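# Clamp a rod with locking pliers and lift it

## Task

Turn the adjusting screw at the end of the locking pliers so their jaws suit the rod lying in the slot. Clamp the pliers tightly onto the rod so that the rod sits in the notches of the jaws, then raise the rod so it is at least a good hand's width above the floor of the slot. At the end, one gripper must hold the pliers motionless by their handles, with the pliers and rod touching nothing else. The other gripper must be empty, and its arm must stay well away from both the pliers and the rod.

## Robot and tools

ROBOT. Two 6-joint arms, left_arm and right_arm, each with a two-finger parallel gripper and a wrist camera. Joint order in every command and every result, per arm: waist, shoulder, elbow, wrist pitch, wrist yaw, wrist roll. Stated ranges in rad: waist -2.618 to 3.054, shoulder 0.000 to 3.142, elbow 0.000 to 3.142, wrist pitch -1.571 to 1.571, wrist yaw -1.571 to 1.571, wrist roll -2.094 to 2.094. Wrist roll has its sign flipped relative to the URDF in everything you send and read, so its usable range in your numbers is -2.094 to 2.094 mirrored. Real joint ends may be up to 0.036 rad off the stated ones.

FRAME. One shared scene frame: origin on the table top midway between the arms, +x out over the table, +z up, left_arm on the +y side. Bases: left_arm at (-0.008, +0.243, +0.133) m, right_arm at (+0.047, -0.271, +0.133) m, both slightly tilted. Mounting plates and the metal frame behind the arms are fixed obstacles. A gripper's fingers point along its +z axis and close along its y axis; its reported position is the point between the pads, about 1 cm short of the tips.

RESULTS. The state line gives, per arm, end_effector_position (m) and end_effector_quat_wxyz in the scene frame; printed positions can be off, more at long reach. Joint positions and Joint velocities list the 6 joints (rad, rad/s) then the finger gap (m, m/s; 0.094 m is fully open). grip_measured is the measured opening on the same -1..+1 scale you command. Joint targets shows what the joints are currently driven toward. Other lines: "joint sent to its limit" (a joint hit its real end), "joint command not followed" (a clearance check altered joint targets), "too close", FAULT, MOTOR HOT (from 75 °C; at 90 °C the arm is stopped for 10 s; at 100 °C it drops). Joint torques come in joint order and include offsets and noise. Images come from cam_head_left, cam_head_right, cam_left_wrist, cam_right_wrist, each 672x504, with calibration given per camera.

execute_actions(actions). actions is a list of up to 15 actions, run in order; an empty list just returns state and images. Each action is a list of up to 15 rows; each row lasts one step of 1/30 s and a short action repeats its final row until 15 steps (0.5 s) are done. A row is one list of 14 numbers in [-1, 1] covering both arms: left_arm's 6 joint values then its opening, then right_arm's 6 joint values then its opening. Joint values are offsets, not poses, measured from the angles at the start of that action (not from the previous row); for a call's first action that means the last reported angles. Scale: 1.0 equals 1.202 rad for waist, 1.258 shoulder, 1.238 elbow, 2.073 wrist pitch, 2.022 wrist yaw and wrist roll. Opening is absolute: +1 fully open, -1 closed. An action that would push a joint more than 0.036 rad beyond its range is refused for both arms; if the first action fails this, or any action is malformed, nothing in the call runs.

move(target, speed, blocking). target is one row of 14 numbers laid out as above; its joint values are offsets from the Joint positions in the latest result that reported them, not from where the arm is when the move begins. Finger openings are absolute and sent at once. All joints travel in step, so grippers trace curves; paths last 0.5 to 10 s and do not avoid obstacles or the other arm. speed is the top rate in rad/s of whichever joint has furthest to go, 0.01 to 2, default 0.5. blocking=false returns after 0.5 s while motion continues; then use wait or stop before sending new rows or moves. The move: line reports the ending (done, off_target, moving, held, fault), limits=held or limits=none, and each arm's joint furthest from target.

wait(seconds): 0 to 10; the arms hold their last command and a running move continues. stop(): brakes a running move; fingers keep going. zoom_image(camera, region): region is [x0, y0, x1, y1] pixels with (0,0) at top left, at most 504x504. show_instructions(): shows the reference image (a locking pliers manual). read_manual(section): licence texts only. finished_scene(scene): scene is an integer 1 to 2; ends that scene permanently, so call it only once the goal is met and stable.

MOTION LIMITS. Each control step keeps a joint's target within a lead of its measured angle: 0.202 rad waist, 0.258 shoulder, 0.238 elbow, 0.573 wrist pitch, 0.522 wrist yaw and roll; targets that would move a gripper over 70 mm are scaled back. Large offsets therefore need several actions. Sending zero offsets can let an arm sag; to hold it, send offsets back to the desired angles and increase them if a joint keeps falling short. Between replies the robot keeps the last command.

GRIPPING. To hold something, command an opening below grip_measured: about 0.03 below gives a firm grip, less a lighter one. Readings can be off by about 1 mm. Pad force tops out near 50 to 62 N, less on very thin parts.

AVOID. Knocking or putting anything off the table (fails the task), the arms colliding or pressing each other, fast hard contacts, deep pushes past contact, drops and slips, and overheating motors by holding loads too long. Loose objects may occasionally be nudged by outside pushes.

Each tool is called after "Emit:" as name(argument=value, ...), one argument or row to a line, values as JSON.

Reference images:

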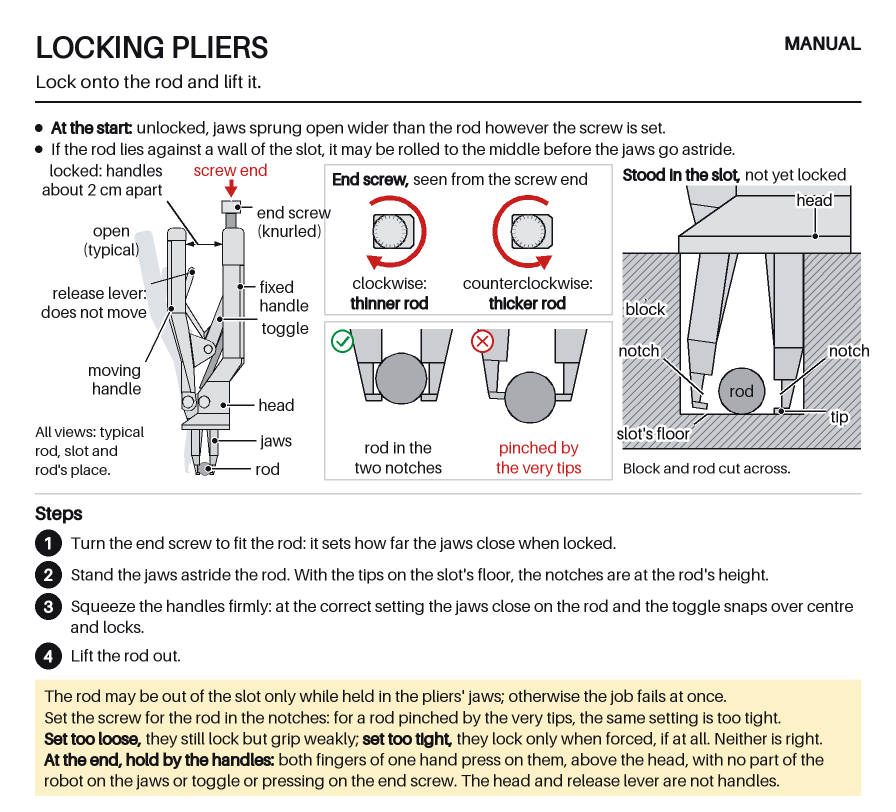

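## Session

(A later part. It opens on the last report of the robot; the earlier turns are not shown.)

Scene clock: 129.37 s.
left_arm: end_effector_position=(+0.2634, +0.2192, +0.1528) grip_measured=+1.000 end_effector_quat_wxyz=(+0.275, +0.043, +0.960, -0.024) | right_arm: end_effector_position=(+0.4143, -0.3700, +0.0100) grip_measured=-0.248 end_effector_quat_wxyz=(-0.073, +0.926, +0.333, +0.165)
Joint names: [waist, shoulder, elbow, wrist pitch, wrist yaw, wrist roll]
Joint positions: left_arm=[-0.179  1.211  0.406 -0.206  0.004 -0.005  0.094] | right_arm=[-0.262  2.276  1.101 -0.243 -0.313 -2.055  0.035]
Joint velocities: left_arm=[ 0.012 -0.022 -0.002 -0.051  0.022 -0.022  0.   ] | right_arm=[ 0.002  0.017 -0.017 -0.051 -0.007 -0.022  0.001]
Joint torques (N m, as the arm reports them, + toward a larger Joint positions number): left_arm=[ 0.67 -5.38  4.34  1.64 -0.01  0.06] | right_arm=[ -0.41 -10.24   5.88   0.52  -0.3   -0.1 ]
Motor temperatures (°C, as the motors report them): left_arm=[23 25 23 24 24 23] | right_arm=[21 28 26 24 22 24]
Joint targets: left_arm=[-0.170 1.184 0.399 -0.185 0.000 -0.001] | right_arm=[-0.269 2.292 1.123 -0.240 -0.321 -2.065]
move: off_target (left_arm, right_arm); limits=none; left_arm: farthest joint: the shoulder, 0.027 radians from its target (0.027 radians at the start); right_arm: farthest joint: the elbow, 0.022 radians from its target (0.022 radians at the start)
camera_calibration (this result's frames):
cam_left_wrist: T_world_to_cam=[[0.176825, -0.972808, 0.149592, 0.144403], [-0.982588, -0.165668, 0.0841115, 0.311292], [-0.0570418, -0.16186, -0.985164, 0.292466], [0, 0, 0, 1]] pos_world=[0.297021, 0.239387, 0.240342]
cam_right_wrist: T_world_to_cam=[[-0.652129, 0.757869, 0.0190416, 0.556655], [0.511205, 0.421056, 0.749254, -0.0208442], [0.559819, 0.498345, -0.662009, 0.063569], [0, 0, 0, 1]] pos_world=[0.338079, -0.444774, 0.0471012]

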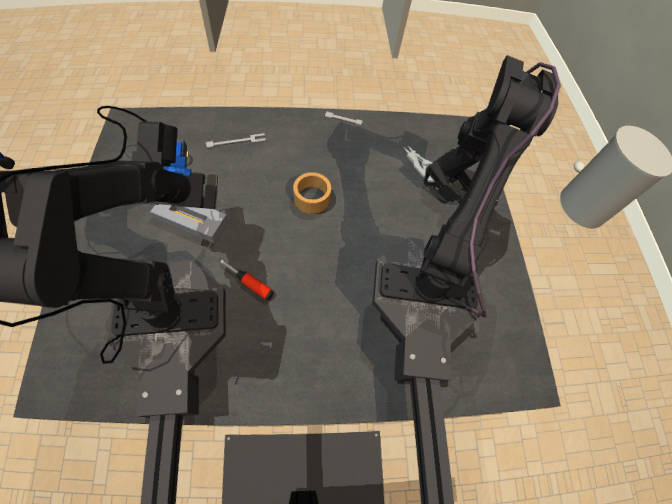

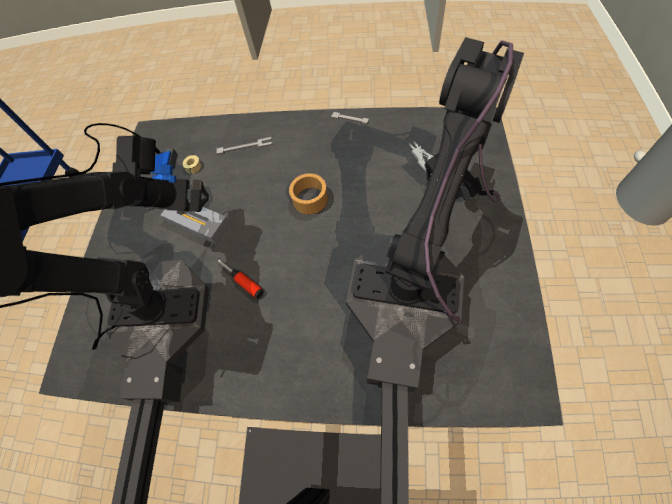

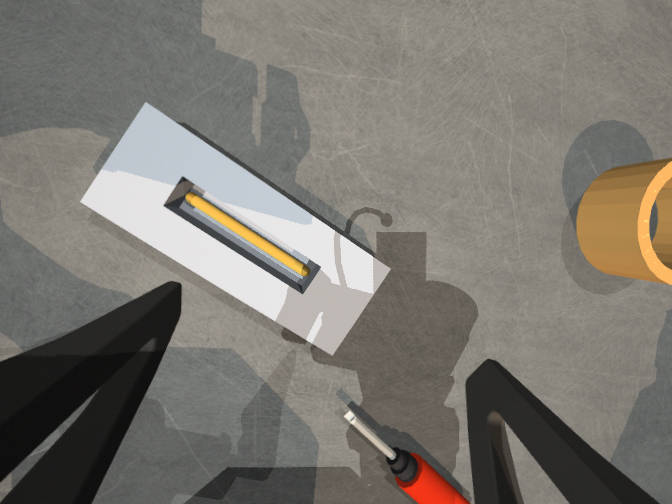

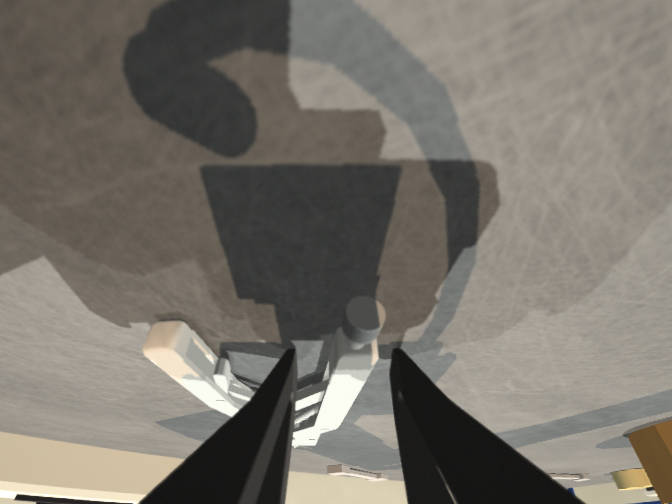

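Emit:
execute_actions(
  actions=[
    [[0.0075,-0.0215,-0.005,0.01,-0.002,0.002,1.0,-0.003,0.0,0.012,0.0,-0.002,-0.003,-0.29],[0.0075,-0.0215,-0.005,0.01,-0.002,0.002,1.0,-0.003,0.0,0.012,0.0,-0.002,-0.003,-0.33],[0.0075,-0.0215,-0.005,0.01,-0.002,0.002,1.0,-0.003,0.0,0.012,0.0,-0.002,-0.003,-0.36],[0.0075,-0.0215,-0.005,0.01,-0.002,0.002,1.0,-0.003,0.0,0.012,0.0,-0.002,-0.003,-0.39],[0.0075,-0.0215,-0.005,0.01,-0.002,0.002,1.0,-0.003,0.0,0.012,0.0,-0.002,-0.003,-0.42],[0.0075,-0.0215,-0.005,0.01,-0.002,0.002,1.0,-0.003,0.0,0.012,0.0,-0.002,-0.003,-0.44],[0.0075,-0.0215,-0.005,0.01,-0.002,0.002,1.0,-0.003,0.0,0.012,0.0,-0.002,-0.003,-0.46],[0.0075,-0.0215,-0.005,0.01,-0.002,0.002,1.0,-0.003,0.0,0.012,0.0,-0.002,-0.003,-0.48],[0.0075,-0.0215,-0.005,0.01,-0.002,0.002,1.0,-0.003,0.0,0.012,0.0,-0.002,-0.003,-0.5],[0.0075,-0.0215,-0.005,0.01,-0.002,0.002,1.0,-0.003,0.0,0.012,0.0,-0.002,-0.003,-0.52],[0.0075,-0.0215,-0.005,0.01,-0.002,0.002,1.0,-0.003,0.0,0.012,0.0,-0.002,-0.003,-0.54],[0.0075,-0.0215,-0.005,0.01,-0.002,0.002,1.0,-0.003,0.0,0.012,0.0,-0.002,-0.003,-0.56],[0.0075,-0.0215,-0.005,0.01,-0.002,0.002,1.0,-0.003,0.0,0.012,0.0,-0.002,-0.003,-0.58],[0.0075,-0.0215,-0.005,0.01,-0.002,0.002,1.0,-0.003,0.0,0.012,0.0,-0.002,-0.003,-0.6],[0.0075,-0.0215,-0.005,0.01,-0.002,0.002,1.0,-0.003,0.0,0.012,0.0,-0.002,-0.003,-0.62]],
    [[0.0075,-0.0215,-0.005,0.01,-0.002,0.002,1.0,-0.003,0.0,0.012,0.0,-0.002,-0.003,-0.635],[0.0075,-0.0215,-0.005,0.01,-0.002,0.002,1.0,-0.003,0.0,0.012,0.0,-0.002,-0.003,-0.65],[0.0075,-0.0215,-0.005,0.01,-0.002,0.002,1.0,-0.003,0.0,0.012,0.0,-0.002,-0.003,-0.665],[0.0075,-0.0215,-0.005,0.01,-0.002,0.002,1.0,-0.003,0.0,0.012,0.0,-0.002,-0.003,-0.68],[0.0075,-0.0215,-0.005,0.01,-0.002,0.002,1.0,-0.003,0.0,0.012,0.0,-0.002,-0.003,-0.695],[0.0075,-0.0215,-0.005,0.01,-0.002,0.002,1.0,-0.003,0.0,0.012,0.0,-0.002,-0.003,-0.71],[0.0075,-0.0215,-0.005,0.01,-0.002,0.002,1.0,-0.003,0.0,0.012,0.0,-0.002,-0.003,-0.725],[0.0075,-0.0215,-0.005,0.01,-0.002,0.002,1.0,-0.003,0.0,0.012,0.0,-0.002,-0.003,-0.74],[0.0075,-0.0215,-0.005,0.01,-0.002,0.002,1.0,-0.003,0.0,0.012,0.0,-0.002,-0.003,-0.755],[0.0075,-0.0215,-0.005,0.01,-0.002,0.002,1.0,-0.003,0.0,0.012,0.0,-0.002,-0.003,-0.77],[0.0075,-0.0215,-0.005,0.01,-0.002,0.002,1.0,-0.003,0.0,0.012,0.0,-0.002,-0.003,-0.785],[0.0075,-0.0215,-0.005,0.01,-0.002,0.002,1.0,-0.003,0.0,0.012,0.0,-0.002,-0.003,-0.8],[0.0075,-0.0215,-0.005,0.01,-0.002,0.002,1.0,-0.003,0.0,0.012,0.0,-0.002,-0.003,-0.815],[0.0075,-0.0215,-0.005,0.01,-0.002,0.002,1.0,-0.003,0.0,0.012,0.0,-0.002,-0.003,-0.83],[0.0075,-0.0215,-0.005,0.01,-0.002,0.002,1.0,-0.003,0.0,0.012,0.0,-0.002,-0.003,-0.84]],
  ],
)

Scene clock: 151.10 s.
left_arm: end_effector_position=(+0.2634, +0.2192, +0.1528) grip_measured=+1.000 end_effector_quat_wxyz=(+0.275, +0.043, +0.960, -0.024) | right_arm: end_effector_position=(+0.4144, -0.3699, +0.0101) grip_measured=-0.744 end_effector_quat_wxyz=(-0.073, +0.926, +0.332, +0.165)
Joint names: [waist, shoulder, elbow, wrist pitch, wrist yaw, wrist roll]
Joint positions: left_arm=[-0.179  1.211  0.406 -0.206  0.004 -0.005  0.094] | right_arm=[-0.262  2.276  1.101 -0.243 -0.314 -2.056  0.012]
Joint velocities: left_arm=[-0.012 -0.012  0.017 -0.007 -0.007  0.022  0.   ] | right_arm=[ 0.007  0.012  0.012  0.037  0.007 -0.066 -0.001]
Joint torques (N m, as the arm reports them, + toward a larger Joint positions number): left_arm=[ 0.68 -5.38  4.34  1.64 -0.01  0.06] | right_arm=[ -0.09 -11.42   5.22   0.47  -0.25  -0.05]
Motor temperatures (°C, as the motors report them): left_arm=[23 25 23 25 24 23] | right_arm=[21 29 26 24 22 24]
Joint targets: left_arm=[-0.170 1.184 0.399 -0.185 0.000 -0.001] | right_arm=[-0.265 2.276 1.116 -0.243 -0.317 -2.061]
camera_calibration (this result's frames):
cam_left_wrist: T_world_to_cam=[[0.176825, -0.972808, 0.149592, 0.144403], [-0.982588, -0.165668, 0.0841115, 0.311292], [-0.0570418, -0.16186, -0.985164, 0.292466], [0, 0, 0, 1]] pos_world=[0.297021, 0.239387, 0.240342]
cam_right_wrist: T_world_to_cam=[[-0.651946, 0.758023, 0.0191535, 0.556655], [0.51089, 0.420451, 0.749808, -0.0210869], [0.560319, 0.49862, -0.661378, 0.063381], [0, 0, 0, 1]] pos_world=[0.338169, -0.444695, 0.047068]

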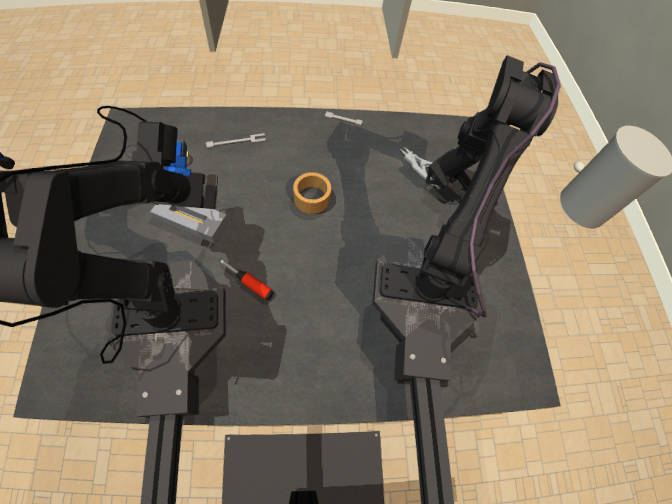

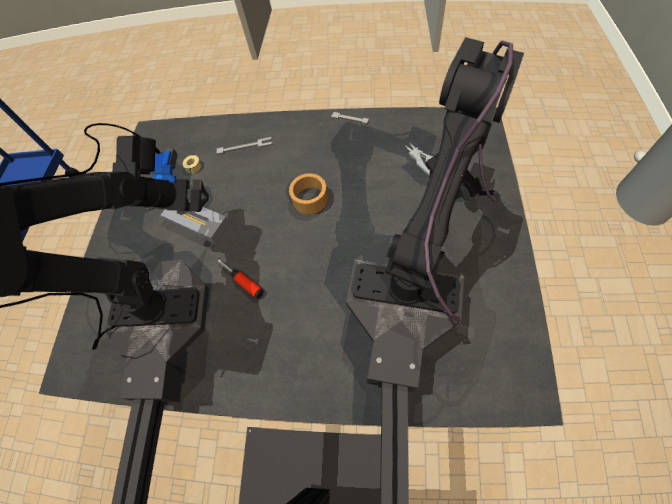

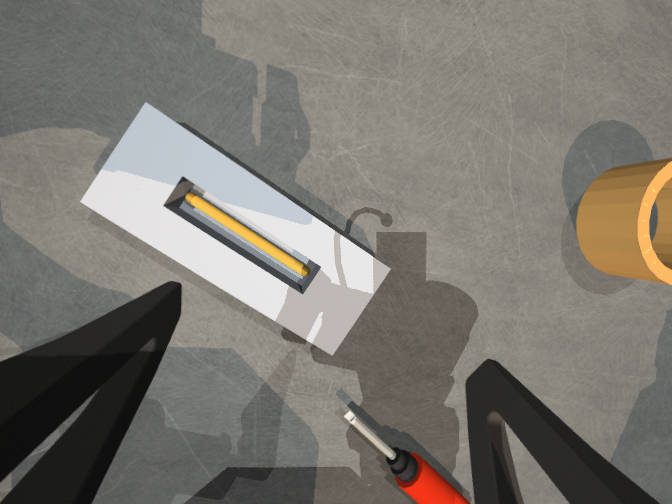

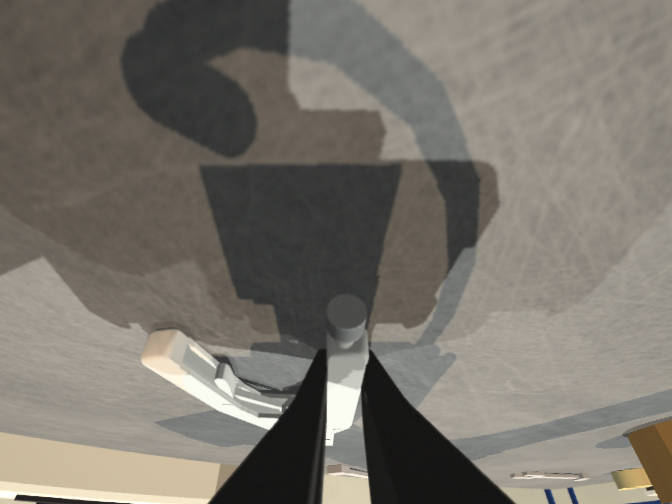

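Emit:
move(
  target=[0.345, 0.606, 0.72, -0.335, -0.002, 0.426, 1.0, -0.003, -0.33, 0.018, 0.0, -0.002, -0.003, -0.84],
  speed=0.6,
)

Scene clock: 183.83 s.
left_arm: end_effector_position=(+0.3190, +0.3519, +0.1309) grip_measured=+1.000 end_effector_quat_wxyz=(-0.016, -0.553, +0.833, -0.009) | right_arm: end_effector_position=(+0.4731, -0.3999, +0.1650) grip_measured=-0.744 end_effector_quat_wxyz=(+0.063, +0.886, +0.348, +0.300)
Joint names: [waist, shoulder, elbow, wrist pitch, wrist yaw, wrist roll]
Joint positions: left_arm=[ 0.232  1.971  1.27  -0.887  0.005  0.85   0.094] | right_arm=[-0.262  1.881  1.101 -0.244 -0.311 -2.056  0.012]
Joint velocities: left_arm=[-0.012  0.017 -0.012 -0.037 -0.007  0.051  0.   ] | right_arm=[-0.002 -0.002  0.002  0.022 -0.037 -0.037 -0.001]
Joint torques (N m, as the arm reports them, + toward a larger Joint positions number): left_arm=[ 0.1  -9.82  6.06  0.13 -0.01  0.09] | right_arm=[ -0.14 -11.93   8.21   1.17  -0.28  -0.07]
Motor temperatures (°C, as the motors report them): left_arm=[23 25 24 25 24 23] | right_arm=[21 31 26 24 22 24]
Joint targets: left_arm=[0.235 1.973 1.297 -0.900 0.000 0.856] | right_arm=[-0.265 1.861 1.123 -0.243 -0.318 -2.062]
move: off_target (left_arm, right_arm); limits=none; left_arm: farthest joint: the elbow, 0.027 radians from its target (0.892 radians at the start); right_arm: farthest joint: the elbow, 0.022 radians from its target (0.022 radians at the start)
camera_calibration (this result's frames):
cam_left_wrist: T_world_to_cam=[[0.993874, -0.0992171, -0.0486813, -0.275216], [-0.0498366, -0.795517, 0.603878, 0.245787], [-0.0986418, -0.597753, -0.795589, 0.437415], [0, 0, 0, 1]] pos_world=[0.328927, 0.429688, 0.186179]
cam_right_wrist: T_world_to_cam=[[-0.588834, 0.738158, -0.329236, 0.634407], [0.232774, 0.544959, 0.805503, 0.0175702], [0.774009, 0.39767, -0.492715, -0.0213656], [0, 0, 0, 1]] pos_world=[0.386008, -0.469371, 0.18419]

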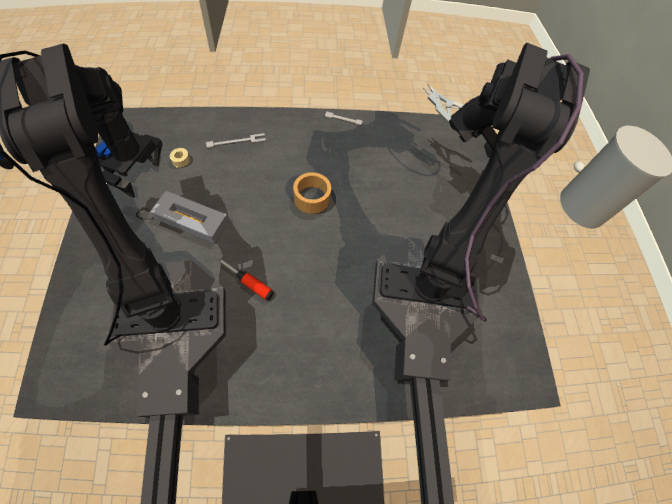

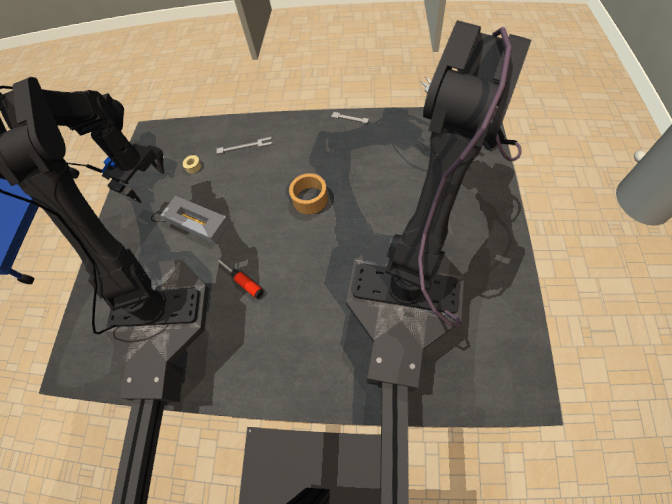

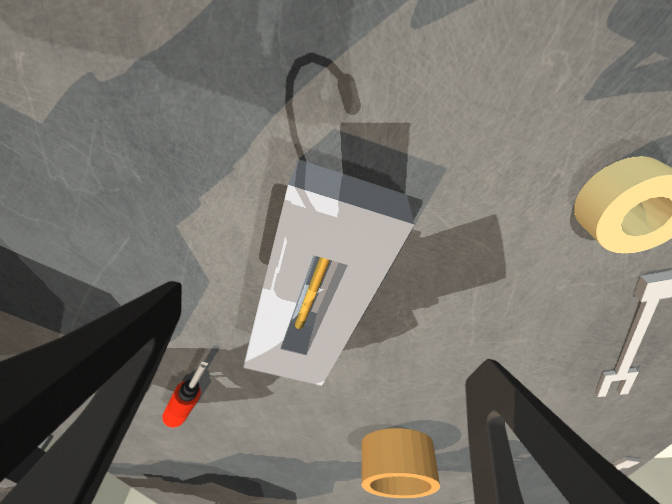

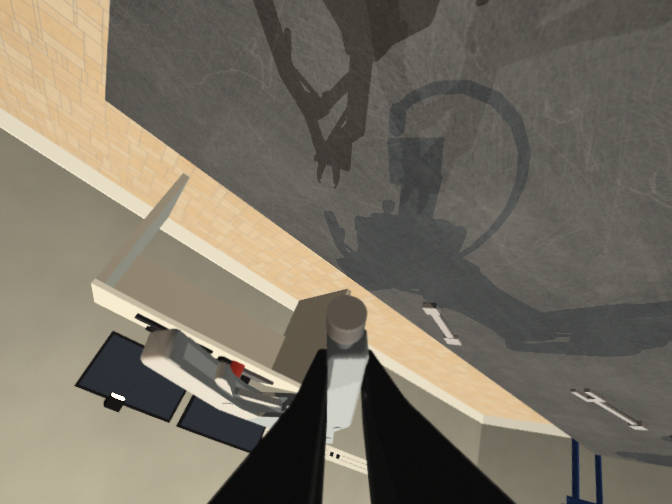

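Emit:
move(
  target=[-0.025, 0.062, 0.109, -0.013, -0.002, 0.012, 1.0, 0.8, 0.225, 0.076, 0.413, 0.129, 1.0, -0.84],
  speed=0.8,
)

Scene clock: 206.83 s.
left_arm: end_effector_position=(+0.3467, +0.3538, +0.1313) grip_measured=+1.000 end_effector_quat_wxyz=(-0.005, -0.554, +0.833, -0.012) | right_arm: end_effector_position=(+0.5324, +0.0356, +0.1974) grip_measured=-0.743 end_effector_quat_wxyz=(+0.508, -0.220, +0.812, +0.187)
Joint names: [waist, shoulder, elbow, wrist pitch, wrist yaw, wrist roll]
Joint positions: left_arm=[ 0.213  2.043  1.38  -0.902  0.005  0.869  0.094] | right_arm=[ 0.702  2.163  1.162  0.562 -0.057 -0.041  0.012]
Joint velocities: left_arm=[ 0.002  0.032 -0.002  0.037 -0.095 -0.037  0.   ] | right_arm=[ 0.002 -0.012 -0.002  0.022 -0.007 -0.022  0.   ]
Joint torques (N m, as the arm reports them, + toward a larger Joint positions number): left_arm=[ -1.16 -10.29   6.1    0.18  -0.01   0.07] | right_arm=[  0.06 -12.57   9.02   2.38   0.04   0.06]
Motor temperatures (°C, as the motors report them): left_arm=[23 27 25 23 24 23] | right_arm=[21 32 28 26 22 24]
Joint targets: left_arm=[0.202 2.049 1.406 -0.915 0.001 0.875] | right_arm=[0.700 2.164 1.195 0.612 -0.050 -0.034]
move: off_target (left_arm, right_arm); limits=none; left_arm: farthest joint: the elbow, 0.025 radians from its target (0.134 radians at the start); right_arm: farthest joint: the wrist pitch, 0.050 radians from its target (0.857 radians at the start)
camera_calibration (this result's frames):
cam_left_wrist: T_world_to_cam=[[0.994775, -0.0981108, -0.0282192, -0.305859], [-0.0619404, -0.799774, 0.597098, 0.255087], [-0.0811507, -0.59223, -0.801672, 0.434334], [0, 0, 0, 1]] pos_world=[0.355307, 0.43123, 0.187251]
cam_right_wrist: T_world_to_cam=[[0.553497, -0.830273, -0.0654764, -0.245888], [-0.680774, -0.40574, -0.609854, 0.539971], [0.479779, 0.382127, -0.789804, -0.00862389], [0, 0, 0, 1]] pos_world=[0.507834, 0.0182292, 0.306392]

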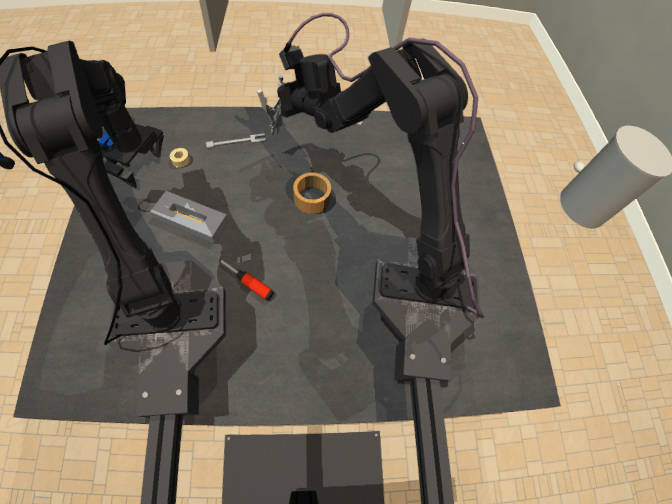

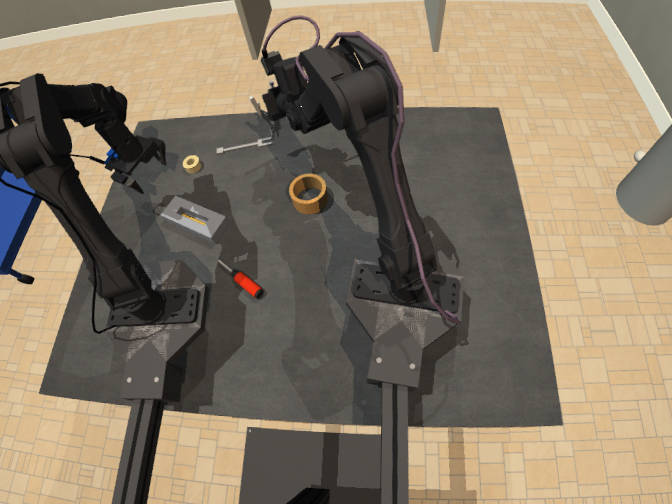

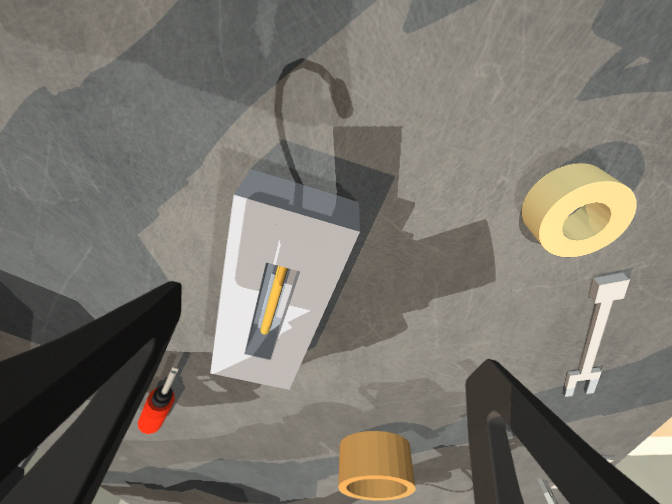

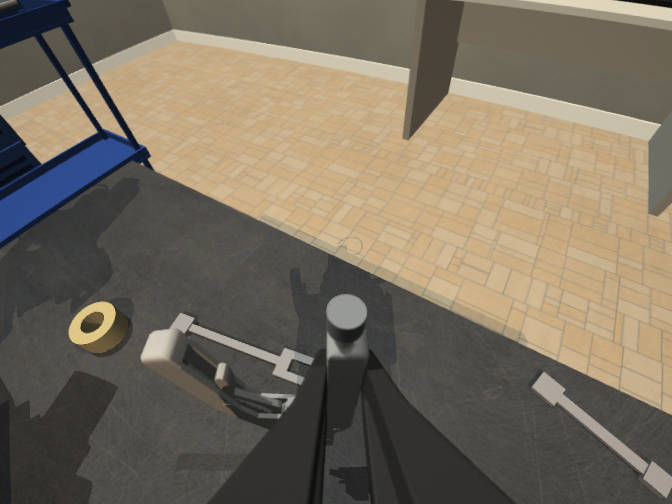

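Emit:
move(
  target=[-0.004, 0.0, 0.016, -0.004, 0.0, 0.0, 1.0, 0.461, 0.039, 0.027, 0.074, 0.0, 0.041, -0.84],
  speed=0.4,
)

Scene clock: 216.93 s.
left_arm: end_effector_position=(+0.3467, +0.3538, +0.1313) grip_measured=+1.000 end_effector_quat_wxyz=(-0.005, -0.554, +0.833, -0.012) | right_arm: end_effector_position=(+0.2987, +0.2525, +0.1989) grip_measured=-0.743 end_effector_quat_wxyz=(+0.473, -0.455, +0.687, +0.313)
Joint names: [waist, shoulder, elbow, wrist pitch, wrist yaw, wrist roll]
Joint positions: left_arm=[ 0.213  2.043  1.38  -0.902  0.005  0.869  0.094] | right_arm=[ 1.26   2.211  1.162  0.664 -0.057  0.034  0.012]
Joint velocities: left_arm=[-0.002 -0.007 -0.012 -0.022  0.022 -0.022  0.   ] | right_arm=[-0.002 -0.002  0.007 -0.022  0.022 -0.007  0.   ]
Joint torques (N m, as the arm reports them, + toward a larger Joint positions number): left_arm=[ -0.61 -10.82   5.7    0.23   0.04   0.02] | right_arm=[ -0.24 -12.65   8.86   2.41  -0.02   0.09]
Motor temperatures (°C, as the motors report them): left_arm=[23 27 25 23 24 23] | right_arm=[21 33 28 28 22 24]
Joint targets: left_arm=[0.208 2.043 1.400 -0.911 0.005 0.869] | right_arm=[1.256 2.212 1.195 0.715 -0.057 0.042]
move: off_target (right_arm); limits=none; left_arm: farthest joint: the elbow, 0.020 radians from its target (0.020 radians at the start); right_arm: farthest joint: the wrist pitch, 0.051 radians from its target (0.153 radians at the start)
camera_calibration (this result's frames):
cam_left_wrist: T_world_to_cam=[[0.994775, -0.0981108, -0.0282192, -0.305859], [-0.0619404, -0.799774, 0.597098, 0.255087], [-0.0811507, -0.59223, -0.801672, 0.434334], [0, 0, 0, 1]] pos_world=[0.355307, 0.43123, 0.187251]
cam_right_wrist: T_world_to_cam=[[0.923015, -0.384413, 0.0164384, -0.17567], [-0.27892, -0.697922, -0.659628, 0.433415], [0.265043, 0.604261, -0.751413, 0.0222707], [0, 0, 0, 1]] pos_world=[0.277131, 0.221502, 0.305515]

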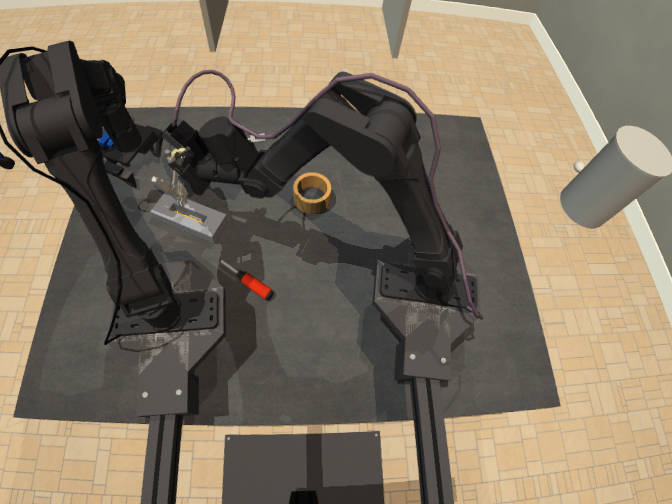

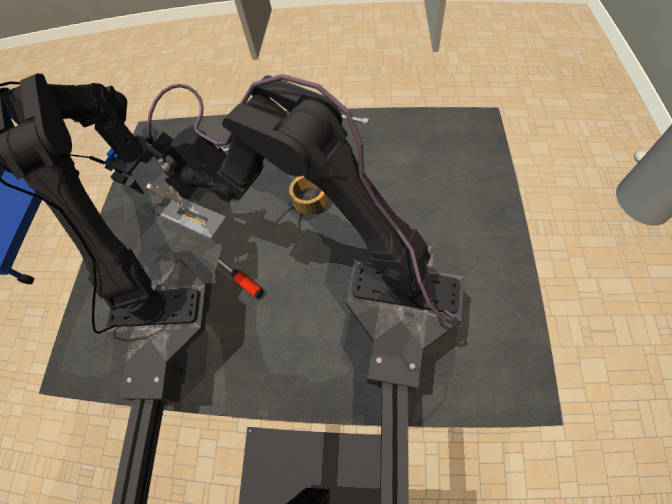

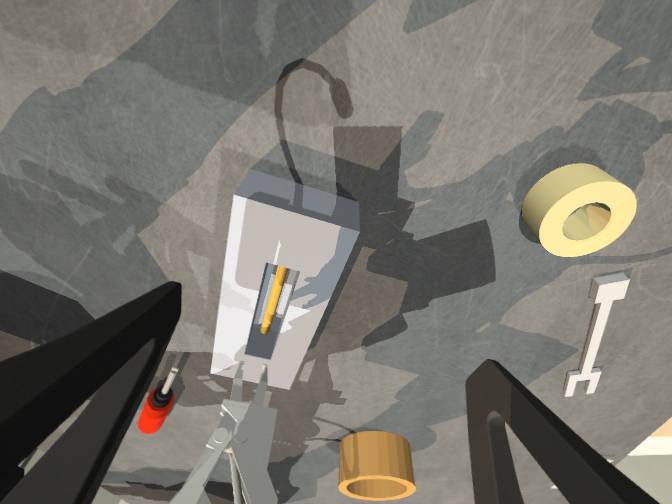

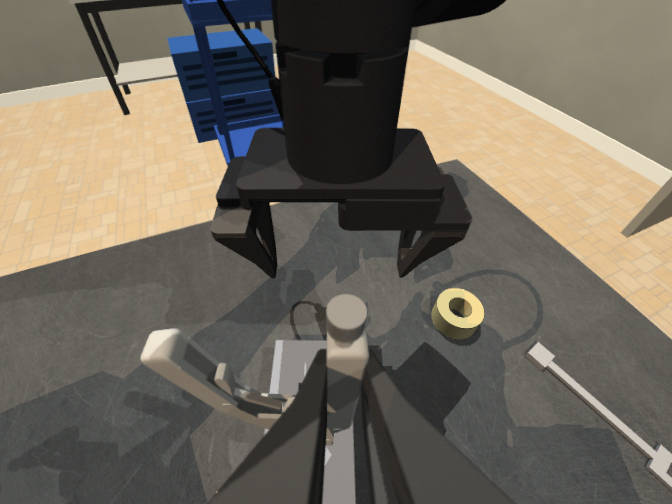

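Emit:
zoom_image(
  camera="cam_left_wrist",
  region=[170, 250, 340, 504],
)

Region (170, 250, 340, 504) of cam_left_wrist's 672x504 image, scaled by 1.984, with more detail than that image has; it fills the left 337 columns of this view, and the rest is white.

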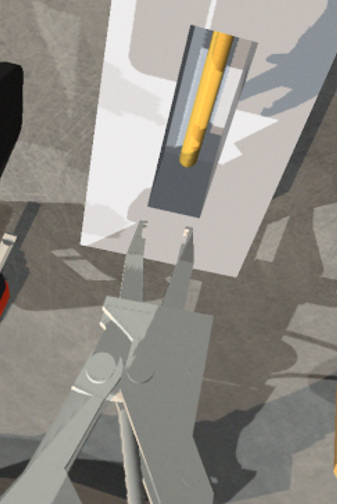

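Emit:
move(
  target=[-0.004, 0.0, 0.016, -0.004, 0.0, 0.0, 1.0, 0.0, 0.066, 0.027, 0.064, 0.0, 0.003, -0.84],
  speed=0.1,
)

Emit:
zoom_image(
  camera="cam_left_wrist",
  region=[190, 250, 340, 450],
)

Scene clock: 234.23 s.
left_arm: end_effector_position=(+0.3467, +0.3538, +0.1313) grip_measured=+1.000 end_effector_quat_wxyz=(-0.005, -0.554, +0.833, -0.012) | right_arm: end_effector_position=(+0.2992, +0.2542, +0.1714) grip_measured=-0.743 end_effector_quat_wxyz=(+0.473, -0.455, +0.687, +0.313)
Joint names: [waist, shoulder, elbow, wrist pitch, wrist yaw, wrist roll]
Joint positions: left_arm=[ 0.213  2.043  1.38  -0.902  0.005  0.869  0.094] | right_arm=[ 1.26   2.293  1.162  0.746 -0.057  0.034  0.012]
Joint velocities: left_arm=[-0.007  0.002 -0.007 -0.037 -0.022  0.066  0.   ] | right_arm=[ 0.002 -0.012  0.017 -0.007 -0.022  0.007 -0.001]
Joint torques (N m, as the arm reports them, + toward a larger Joint positions number): left_arm=[ -0.61 -10.82   5.7    0.23   0.04   0.02] | right_arm=[  0.1  -13.03   8.44   2.4   -0.01   0.06]
Motor temperatures (°C, as the motors report them): left_arm=[23 28 25 23 24 23] | right_arm=[21 33 29 31 22 24]
Joint targets: left_arm=[0.208 2.043 1.400 -0.911 0.005 0.869] | right_arm=[1.260 2.294 1.195 0.797 -0.057 0.040]
move: off_target (right_arm); limits=none; left_arm: farthest joint: the elbow, 0.020 radians from its target (0.020 radians at the start); right_arm: farthest joint: the wrist pitch, 0.051 radians from its target (0.132 radians at the start)
camera_calibration (this result's frames):
cam_left_wrist: T_world_to_cam=[[0.994775, -0.0981108, -0.0282192, -0.305859], [-0.0619404, -0.799774, 0.597098, 0.255087], [-0.0811507, -0.59223, -0.801672, 0.434334], [0, 0, 0, 1]] pos_world=[0.355307, 0.43123, 0.187251]
cam_right_wrist: T_world_to_cam=[[0.923024, -0.384394, 0.0163838, -0.17503], [-0.27914, -0.698373, -0.659056, 0.416652], [0.26478, 0.603751, -0.751915, 0.000702983], [0, 0, 0, 1]] pos_world=[0.277675, 0.223274, 0.277994]

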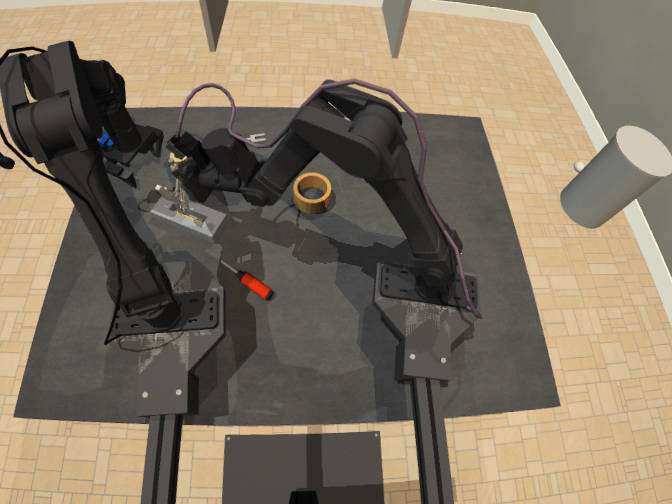

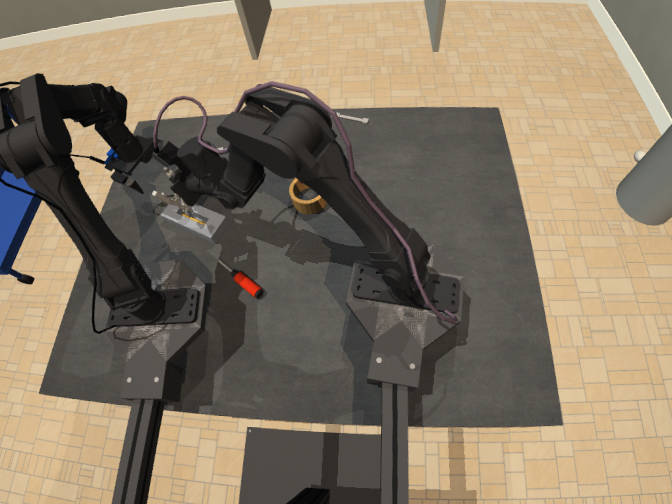

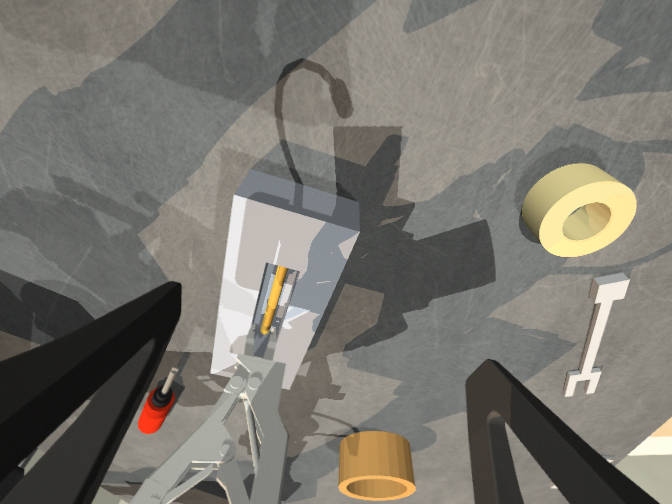

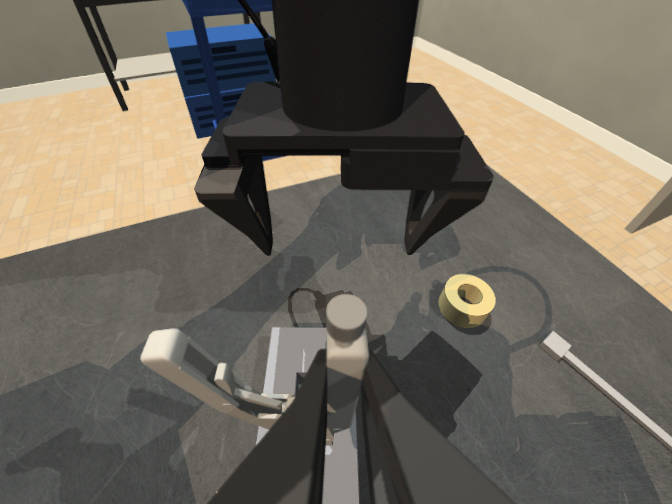

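Region (190, 250, 340, 450) of cam_left_wrist's 672x504 image, scaled by 2.520, with more detail than that image has; it fills the left 378 columns of this view, and the rest is white.

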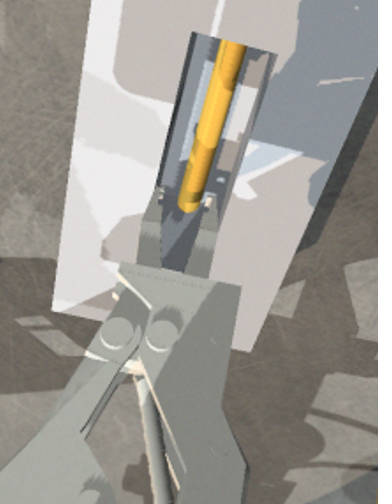

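Emit:
zoom_image(
  camera="cam_left_wrist",
  region=[225, 290, 305, 380],
)

Emit:
zoom_image(
  camera="cam_head_left",
  region=[140, 140, 240, 250],
)

Region (225, 290, 305, 380) of cam_left_wrist's 672x504 image, scaled by 5.600, with more detail than that image has.

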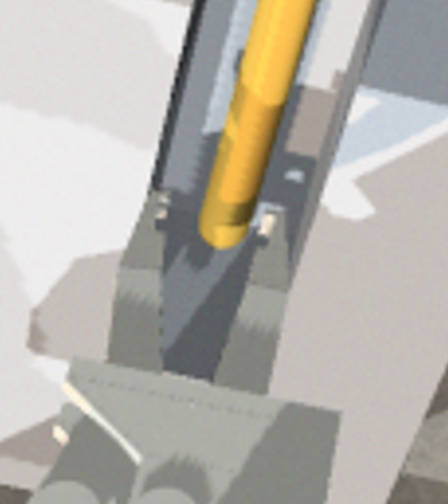

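Region (140, 140, 240, 250) of cam_head_left's 672x504 image, scaled by 4.582, with more detail than that image has; it fills the left 458 columns of this view, and the rest is white.

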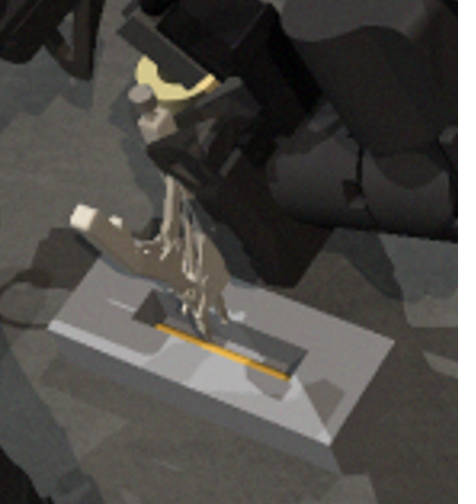

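Emit:
move(
  target=[-0.004, 0.0, 0.016, -0.004, 0.0, 0.0, 1.0, 0.0, 0.0, 0.027, 0.0245, 0.0, 0.0095, -0.84],
  speed=0.1,
)

Emit:
zoom_image(
  camera="cam_left_wrist",
  region=[225, 290, 305, 380],
)

Scene clock: 250.90 s.
left_arm: end_effector_position=(+0.3467, +0.3538, +0.1313) grip_measured=+1.000 end_effector_quat_wxyz=(-0.005, -0.554, +0.833, -0.012) | right_arm: end_effector_position=(+0.2992, +0.2541, +0.1713) grip_measured=-0.743 end_effector_quat_wxyz=(+0.474, -0.459, +0.684, +0.310)
Joint names: [waist, shoulder, elbow, wrist pitch, wrist yaw, wrist roll]
Joint positions: left_arm=[ 0.213  2.043  1.38  -0.902  0.005  0.869  0.094] | right_arm=[ 1.26   2.293  1.162  0.745 -0.057  0.046  0.012]
Joint velocities: left_arm=[ 0.012  0.007 -0.017 -0.022 -0.066  0.066  0.   ] | right_arm=[-0.002 -0.002  0.022 -0.007 -0.051 -0.022 -0.   ]
Joint torques (N m, as the arm reports them, + toward a larger Joint positions number): left_arm=[ -0.61 -10.81   5.7    0.22   0.03   0.02] | right_arm=[  0.13 -13.15   8.43   2.4   -0.01   0.07]
Motor temperatures (°C, as the motors report them): left_arm=[23 29 25 23 24 23] | right_arm=[21 34 29 32 22 24]
Joint targets: left_arm=[0.208 2.043 1.400 -0.911 0.005 0.869] | right_arm=[1.260 2.293 1.195 0.796 -0.057 0.053]
move: off_target (right_arm); limits=none; left_arm: farthest joint: the elbow, 0.020 radians from its target (0.020 radians at the start); right_arm: farthest joint: the wrist pitch, 0.052 radians from its target (0.051 radians at the start)
camera_calibration (this result's frames):
cam_left_wrist: T_world_to_cam=[[0.994775, -0.0981108, -0.0282192, -0.305859], [-0.0619404, -0.799774, 0.597098, 0.255087], [-0.0811507, -0.59223, -0.801672, 0.434334], [0, 0, 0, 1]] pos_world=[0.355307, 0.43123, 0.187251]
cam_right_wrist: T_world_to_cam=[[0.924379, -0.380515, 0.0270414, -0.178242], [-0.269903, -0.702472, -0.658548, 0.414759], [0.269583, 0.60145, -0.752053, -0.000169974], [0, 0, 0, 1]] pos_world=[0.276754, 0.223635, 0.277831]

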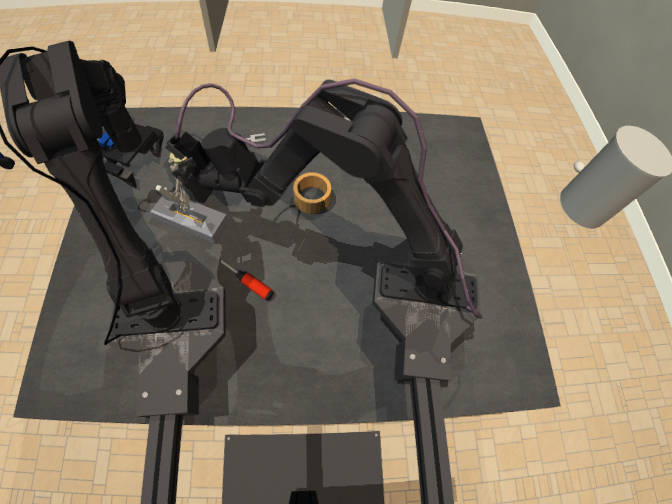

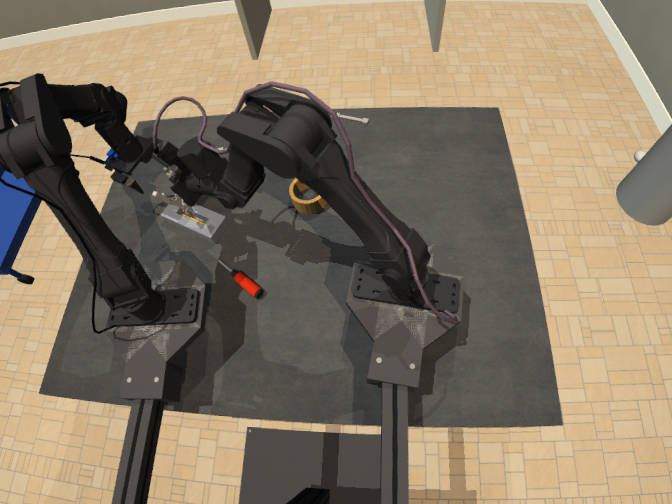

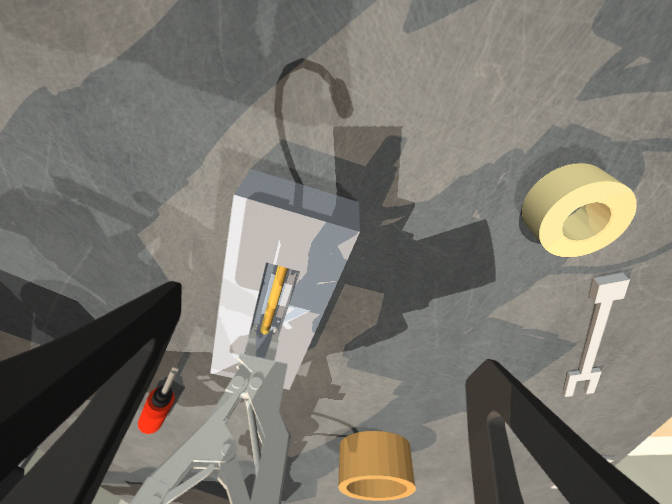

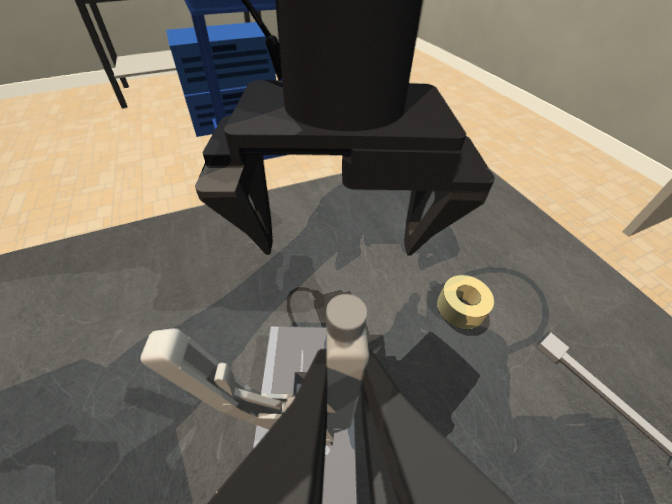

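Region (225, 290, 305, 380) of cam_left_wrist's 672x504 image, scaled by 5.600, with more detail than that image has.

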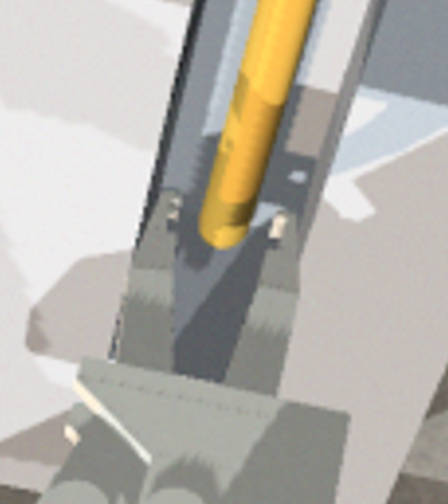

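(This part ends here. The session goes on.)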